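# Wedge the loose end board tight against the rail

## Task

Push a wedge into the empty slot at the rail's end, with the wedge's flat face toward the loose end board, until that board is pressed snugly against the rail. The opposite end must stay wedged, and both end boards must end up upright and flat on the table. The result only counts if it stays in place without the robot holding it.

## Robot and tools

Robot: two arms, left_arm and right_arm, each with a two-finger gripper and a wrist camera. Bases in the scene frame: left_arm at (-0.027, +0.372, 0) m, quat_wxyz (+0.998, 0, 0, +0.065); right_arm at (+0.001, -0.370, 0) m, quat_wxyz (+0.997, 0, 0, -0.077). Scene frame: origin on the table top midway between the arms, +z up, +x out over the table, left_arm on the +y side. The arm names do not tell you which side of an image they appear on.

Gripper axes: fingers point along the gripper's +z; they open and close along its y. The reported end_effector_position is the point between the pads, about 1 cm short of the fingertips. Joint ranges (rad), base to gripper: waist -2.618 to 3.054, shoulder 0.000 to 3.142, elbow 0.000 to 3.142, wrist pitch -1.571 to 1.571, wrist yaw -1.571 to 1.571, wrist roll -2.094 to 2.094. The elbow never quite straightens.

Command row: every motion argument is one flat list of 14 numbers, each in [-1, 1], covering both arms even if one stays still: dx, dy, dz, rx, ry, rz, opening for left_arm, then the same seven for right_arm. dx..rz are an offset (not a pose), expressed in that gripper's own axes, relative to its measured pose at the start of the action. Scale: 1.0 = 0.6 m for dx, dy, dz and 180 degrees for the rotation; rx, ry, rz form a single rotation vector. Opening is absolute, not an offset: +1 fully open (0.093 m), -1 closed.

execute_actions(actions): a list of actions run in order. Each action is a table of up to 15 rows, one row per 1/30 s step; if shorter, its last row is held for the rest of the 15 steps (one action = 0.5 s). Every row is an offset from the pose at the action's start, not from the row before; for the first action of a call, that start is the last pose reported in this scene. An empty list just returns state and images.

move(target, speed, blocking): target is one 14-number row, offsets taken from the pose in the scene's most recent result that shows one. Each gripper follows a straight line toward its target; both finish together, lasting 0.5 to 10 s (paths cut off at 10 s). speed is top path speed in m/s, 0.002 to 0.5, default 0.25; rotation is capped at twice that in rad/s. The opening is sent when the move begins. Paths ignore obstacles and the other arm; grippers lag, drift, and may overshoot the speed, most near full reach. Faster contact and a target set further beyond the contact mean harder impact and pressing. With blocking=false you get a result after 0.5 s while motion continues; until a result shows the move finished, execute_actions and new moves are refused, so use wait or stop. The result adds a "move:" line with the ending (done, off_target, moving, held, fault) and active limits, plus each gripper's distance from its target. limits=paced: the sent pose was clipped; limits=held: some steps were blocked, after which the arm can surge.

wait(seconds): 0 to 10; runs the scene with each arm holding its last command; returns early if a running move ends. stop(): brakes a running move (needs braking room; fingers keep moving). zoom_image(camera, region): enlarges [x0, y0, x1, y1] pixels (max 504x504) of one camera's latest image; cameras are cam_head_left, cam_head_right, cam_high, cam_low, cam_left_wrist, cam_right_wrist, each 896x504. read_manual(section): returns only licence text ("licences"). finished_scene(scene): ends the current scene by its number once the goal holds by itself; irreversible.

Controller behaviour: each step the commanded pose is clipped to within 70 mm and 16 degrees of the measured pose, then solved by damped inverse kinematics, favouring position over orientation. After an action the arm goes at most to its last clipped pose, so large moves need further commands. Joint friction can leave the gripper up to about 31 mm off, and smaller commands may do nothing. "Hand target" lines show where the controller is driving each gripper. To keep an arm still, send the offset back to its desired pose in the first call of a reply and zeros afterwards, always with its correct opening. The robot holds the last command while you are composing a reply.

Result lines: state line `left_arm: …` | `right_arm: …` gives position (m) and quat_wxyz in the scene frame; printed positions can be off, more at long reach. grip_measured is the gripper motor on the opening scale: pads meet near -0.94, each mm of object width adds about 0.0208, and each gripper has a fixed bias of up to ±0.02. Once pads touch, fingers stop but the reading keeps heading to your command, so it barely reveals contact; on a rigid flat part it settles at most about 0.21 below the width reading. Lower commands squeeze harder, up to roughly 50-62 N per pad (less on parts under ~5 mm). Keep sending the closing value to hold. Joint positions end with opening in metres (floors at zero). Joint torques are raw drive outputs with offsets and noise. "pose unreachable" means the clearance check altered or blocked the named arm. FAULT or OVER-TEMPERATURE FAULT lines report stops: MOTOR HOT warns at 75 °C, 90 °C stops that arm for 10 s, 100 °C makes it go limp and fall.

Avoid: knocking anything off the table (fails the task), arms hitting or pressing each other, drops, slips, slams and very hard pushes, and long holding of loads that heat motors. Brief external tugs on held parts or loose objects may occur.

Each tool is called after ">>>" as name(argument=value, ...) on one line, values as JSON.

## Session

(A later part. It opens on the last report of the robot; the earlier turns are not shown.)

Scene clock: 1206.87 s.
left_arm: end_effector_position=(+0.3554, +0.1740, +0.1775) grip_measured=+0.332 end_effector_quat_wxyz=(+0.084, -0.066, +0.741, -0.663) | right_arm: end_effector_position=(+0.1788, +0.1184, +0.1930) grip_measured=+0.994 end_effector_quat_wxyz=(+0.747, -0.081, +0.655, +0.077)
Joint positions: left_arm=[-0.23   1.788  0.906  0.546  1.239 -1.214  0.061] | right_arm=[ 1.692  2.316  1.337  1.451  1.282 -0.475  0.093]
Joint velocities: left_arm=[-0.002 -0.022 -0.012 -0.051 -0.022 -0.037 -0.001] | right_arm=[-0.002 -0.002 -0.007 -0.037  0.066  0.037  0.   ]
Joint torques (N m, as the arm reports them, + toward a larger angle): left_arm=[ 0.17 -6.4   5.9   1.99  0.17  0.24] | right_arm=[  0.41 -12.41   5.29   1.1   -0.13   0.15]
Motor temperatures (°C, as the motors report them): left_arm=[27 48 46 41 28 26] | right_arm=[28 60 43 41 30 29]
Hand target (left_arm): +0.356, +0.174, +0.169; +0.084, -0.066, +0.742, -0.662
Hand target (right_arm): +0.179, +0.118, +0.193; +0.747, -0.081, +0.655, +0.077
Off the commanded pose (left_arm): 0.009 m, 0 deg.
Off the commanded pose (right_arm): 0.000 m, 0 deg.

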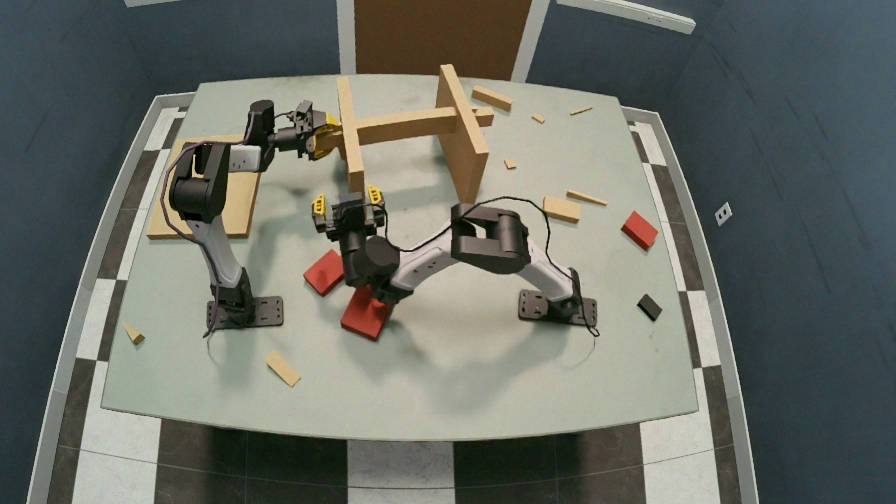

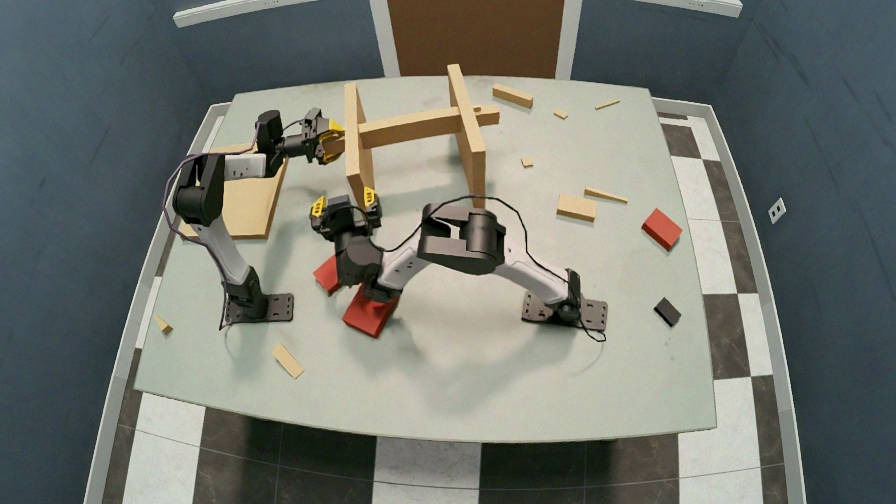

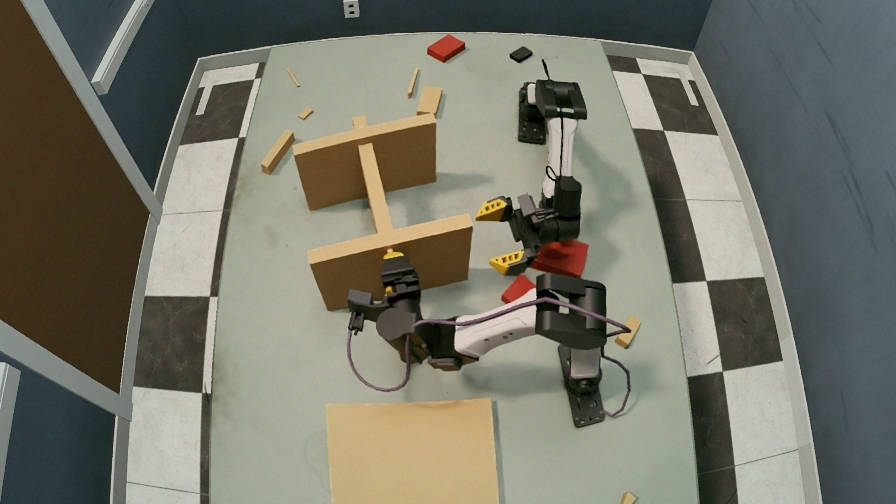

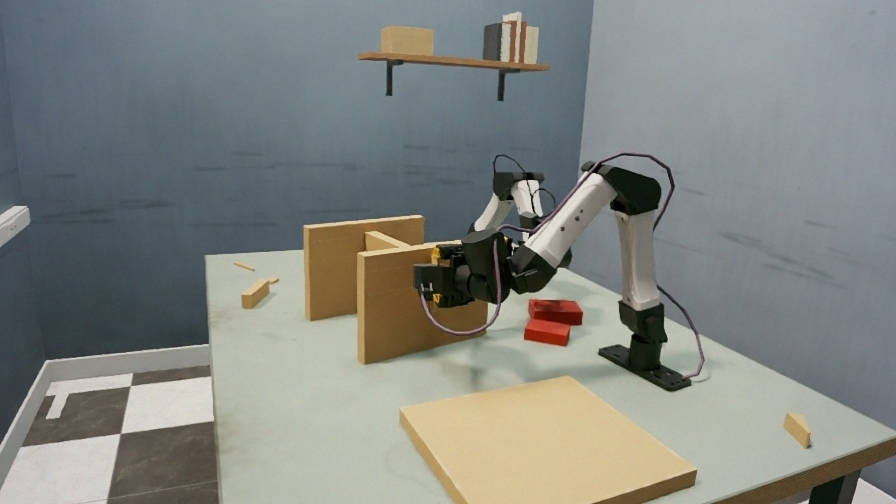

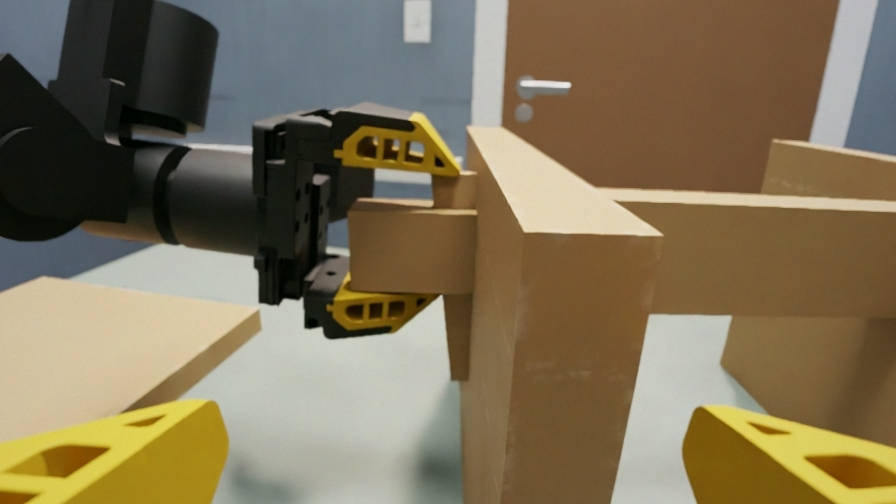

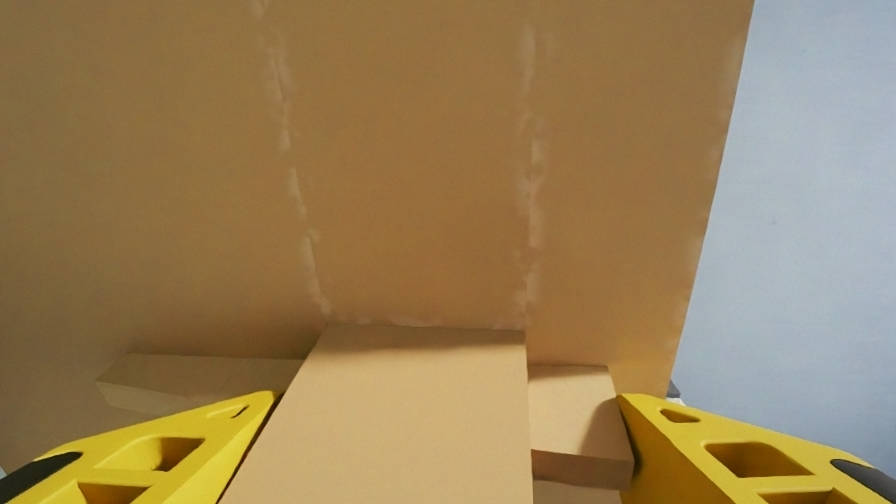

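>>> execute_actions(actions=[[[0, 0, 0, 0, 0, 0, 0.5, 0, 0, 0, 0, 0, 0, 1]], [[0, 0, 0, 0, 0, 0, 0.75, 0, 0, 0, 0, 0, 0, 1]], [[0, 0, 0, 0, 0, 0, 1, 0, 0, 0, 0, 0, 0, 1]]])

>>> move(target=[0, 0, -0.117, 0, 0, 0, 1, 0, 0, 0, 0, 0, 0, 1], speed=0.08)

Scene clock: 1221.23 s.
left_arm: end_effector_position=(+0.3554, +0.1744, +0.1776) grip_measured=+0.983 end_effector_quat_wxyz=(+0.084, -0.066, +0.741, -0.663) | right_arm: end_effector_position=(+0.1788, +0.1184, +0.1930) grip_measured=+0.994 end_effector_quat_wxyz=(+0.747, -0.081, +0.655, +0.077)
Joint positions: left_arm=[-0.229  1.788  0.906  0.546  1.24  -1.214  0.092] | right_arm=[ 1.692  2.316  1.337  1.451  1.282 -0.475  0.093]
Joint velocities: left_arm=[ 0.002  0.012  0.002  0.051 -0.007 -0.007 -0.001] | right_arm=[-0.007 -0.002 -0.007  0.051 -0.081  0.022 -0.002]
Joint torques (N m, as the arm reports them, + toward a larger angle): left_arm=[ 0.18 -8.24  7.    1.62  0.15  0.15] | right_arm=[  0.4  -12.41   5.29   1.1   -0.13   0.14]
Motor temperatures (°C, as the motors report them): left_arm=[27 48 45 42 28 26] | right_arm=[28 60 43 41 30 29]
Hand target (left_arm): +0.355, +0.174, +0.178; +0.084, -0.066, +0.741, -0.663
Hand target (right_arm): +0.179, +0.118, +0.193; +0.747, -0.081, +0.655, +0.077
Off the commanded pose (left_arm): 0.000 m, 0 deg.
Off the commanded pose (right_arm): 0.000 m, 0 deg.

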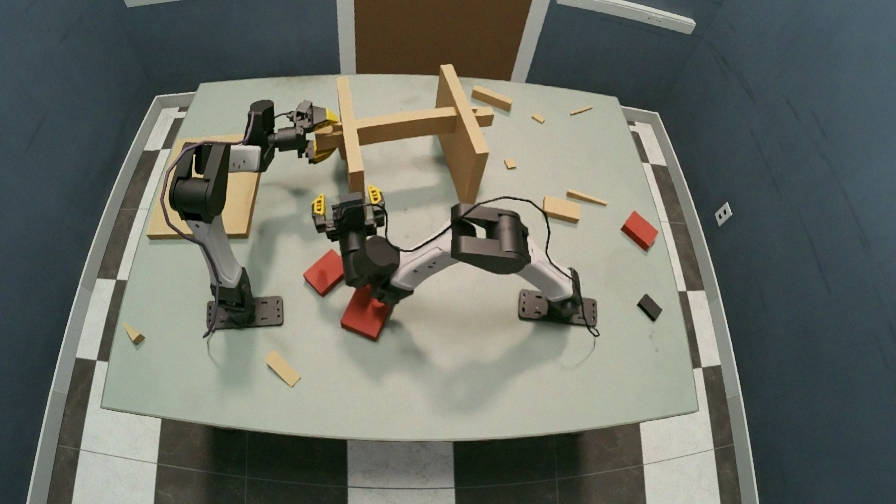

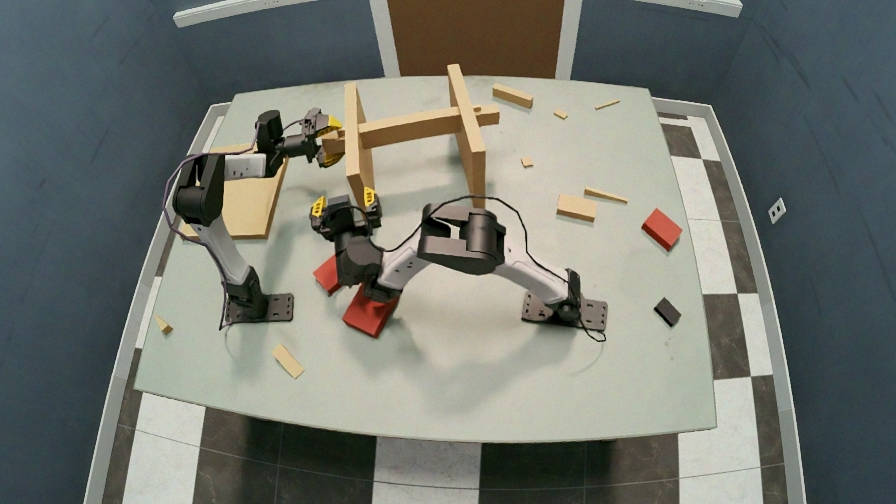

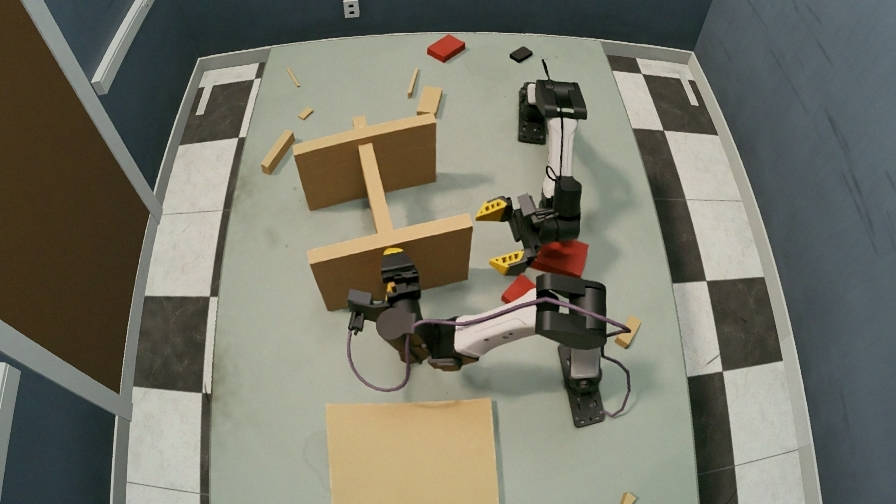

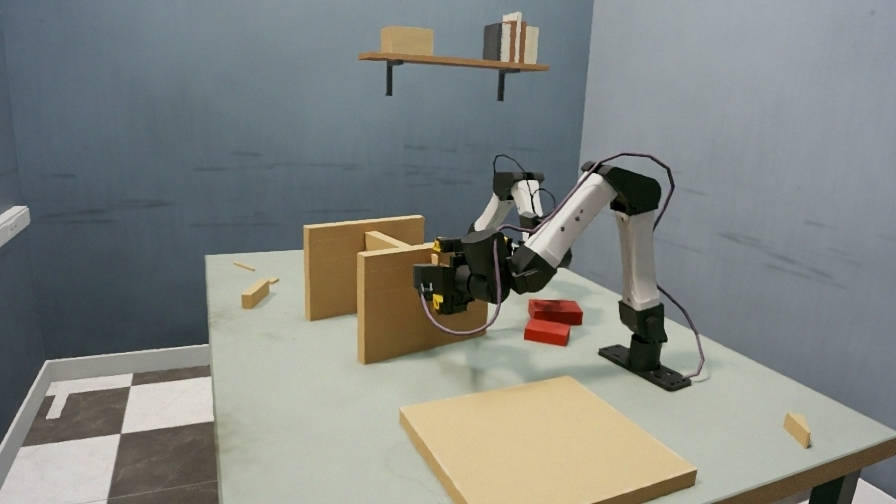

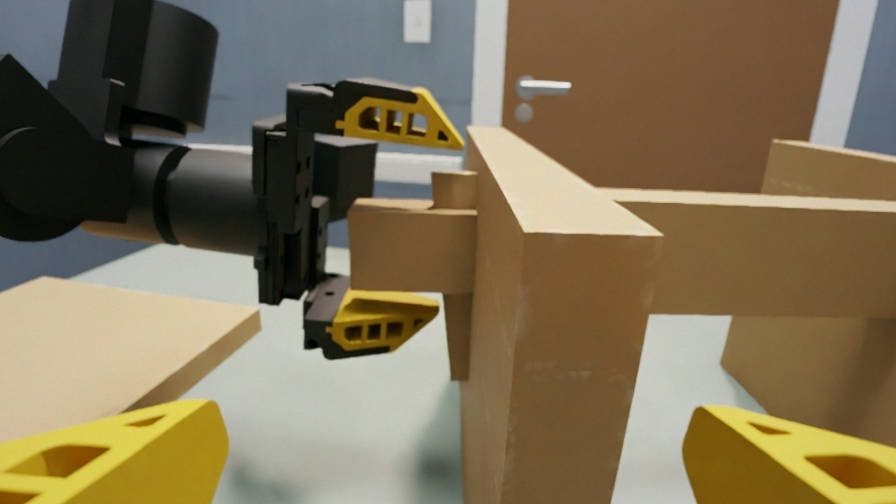

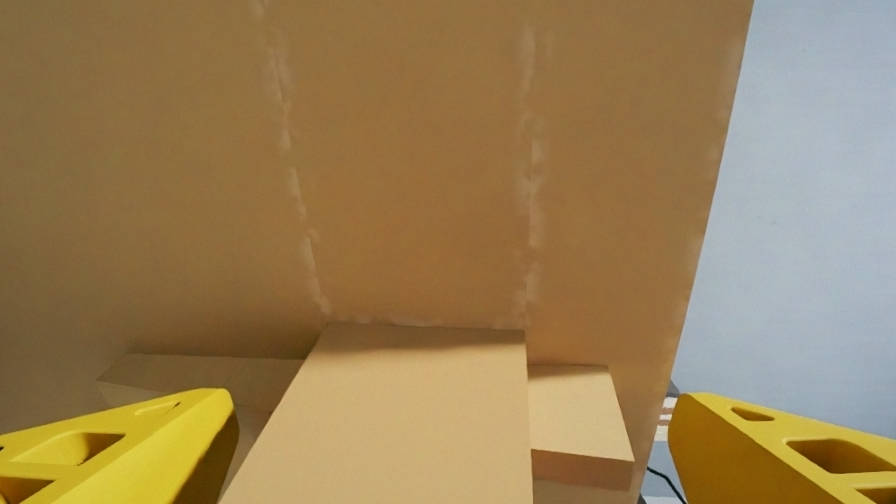

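Scene clock: 1222.70 s.
left_arm: end_effector_position=(+0.3371, +0.2384, +0.1723) grip_measured=+0.983 end_effector_quat_wxyz=(+0.068, -0.084, +0.738, -0.666) | right_arm: end_effector_position=(+0.1788, +0.1184, +0.1930) grip_measured=+0.994 end_effector_quat_wxyz=(+0.747, -0.081, +0.655, +0.077)
Joint positions: left_arm=[-0.04   1.729  0.915  0.115  1.408 -0.891  0.092] | right_arm=[ 1.692  2.316  1.337  1.451  1.282 -0.475  0.093]
Joint velocities: left_arm=[ 0.032 -0.012  0.095 -0.256 -0.11   0.125  0.   ] | right_arm=[ 0.012  0.002  0.002 -0.051  0.022 -0.037  0.001]
Joint torques (N m, as the arm reports them, + toward a larger angle): left_arm=[ 0.81 -9.4   8.69  1.28  0.41  0.26] | right_arm=[  0.41 -12.41   5.29   1.1   -0.13   0.15]
Motor temperatures (°C, as the motors report them): left_arm=[27 48 45 42 28 26] | right_arm=[28 60 43 41 30 29]
Hand target (left_arm): +0.339, +0.242, +0.186; +0.086, -0.068, +0.737, -0.667
Hand target (right_arm): +0.179, +0.118, +0.193; +0.747, -0.081, +0.655, +0.077
Off the commanded pose (left_arm): 0.014 m, 3 deg.
Off the commanded pose (right_arm): 0.000 m, 0 deg.
move: off_target (left_arm)

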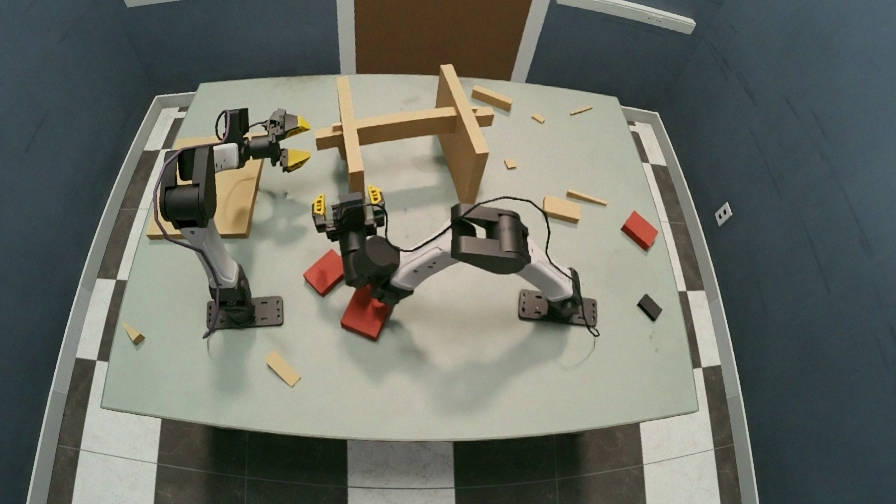

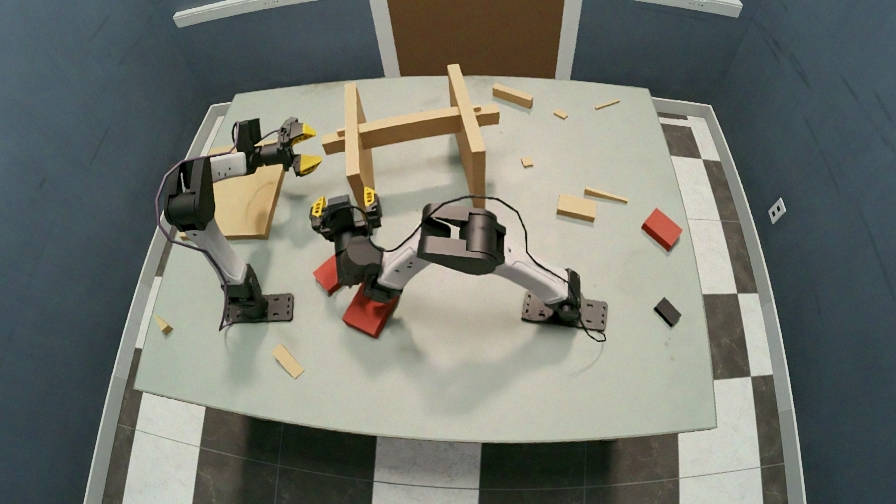

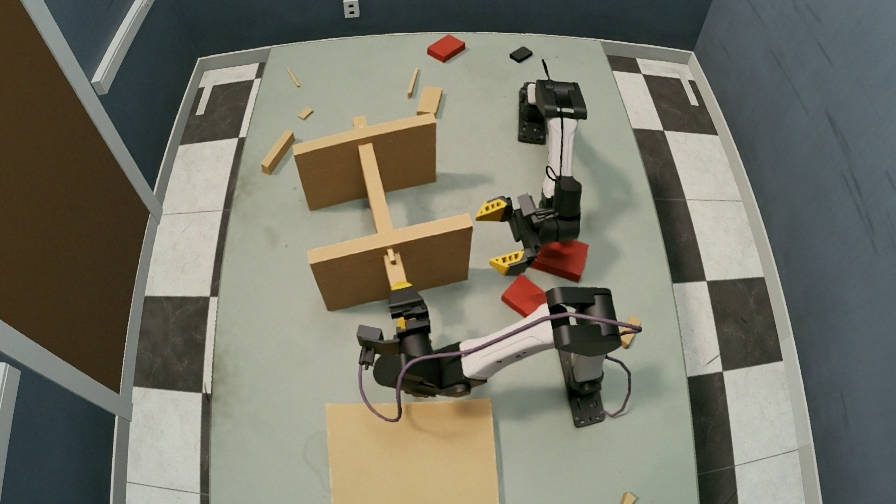

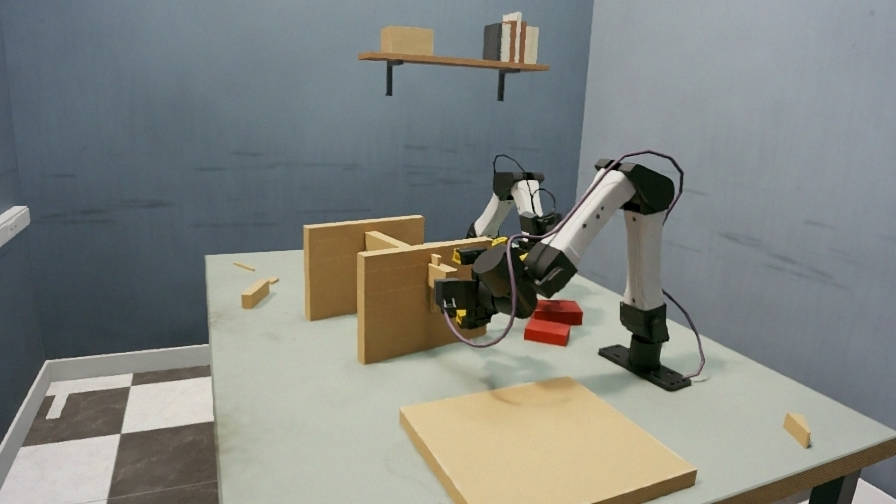

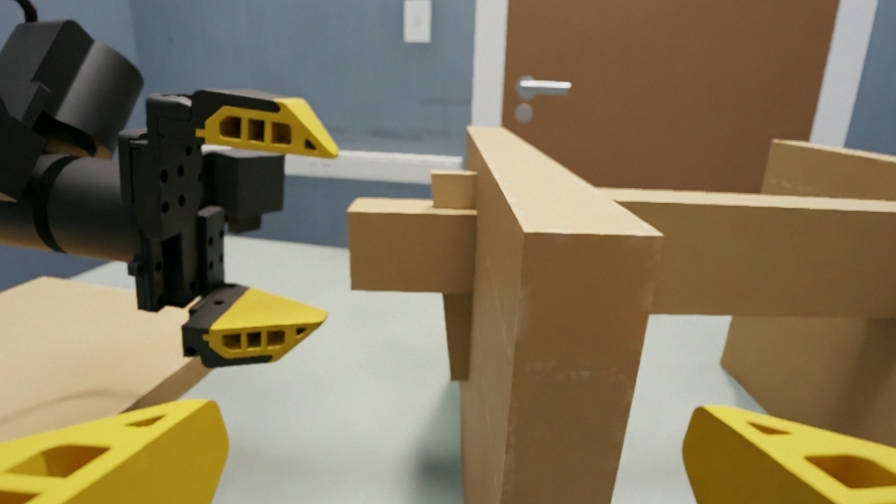

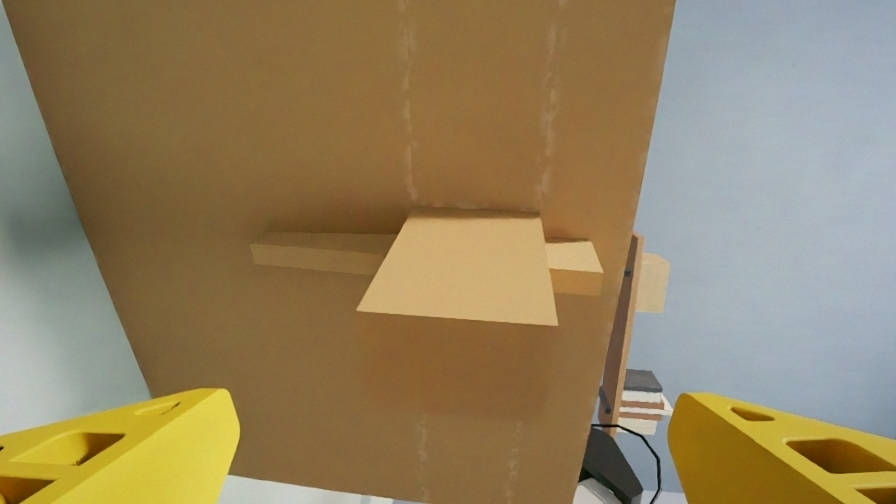

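>>> zoom_image(camera="cam_head_right", region=[300, 60, 520, 225])

>>> zoom_image(camera="cam_left_wrist", region=[330, 120, 550, 390])

>>> zoom_image(camera="cam_low", region=[280, 190, 520, 380])

Region (300, 60, 520, 225) of cam_head_right's 896x504 image, scaled by 2.291, with more detail than that image has; it fills the top 378 rows of this view, and the rest is white.

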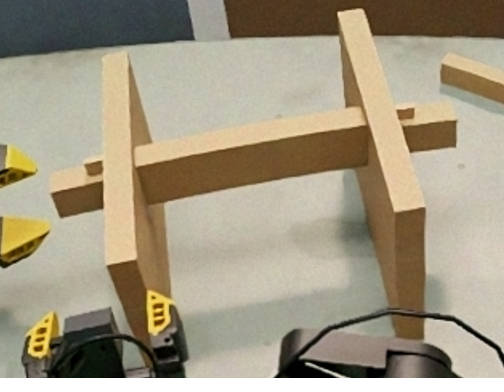

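Region (330, 120, 550, 390) of cam_left_wrist's 896x504 image, scaled by 1.867, with more detail than that image has; it fills the left 411 columns of this view, and the rest is white.

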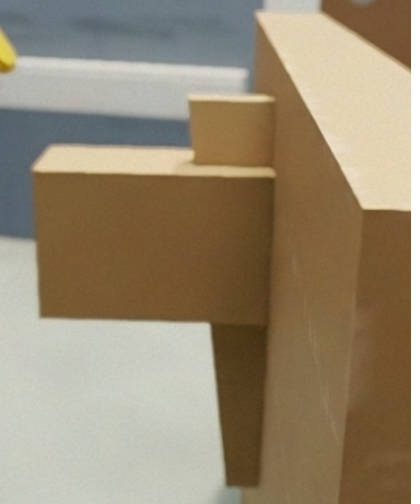

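Region (280, 190, 520, 380) of cam_low's 896x504 image, scaled by 2.100, with more detail than that image has; it fills the top 399 rows of this view, and the rest is white.

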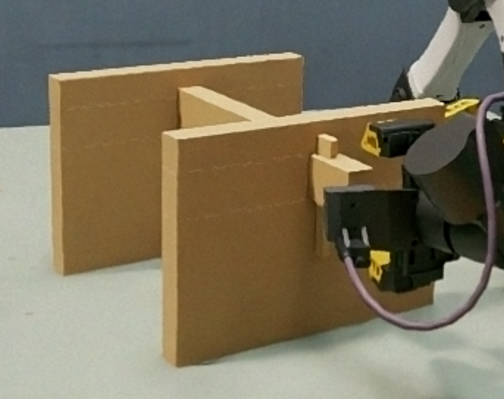

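>>> finished_scene(scene=2)

The scene is finished: the task was done.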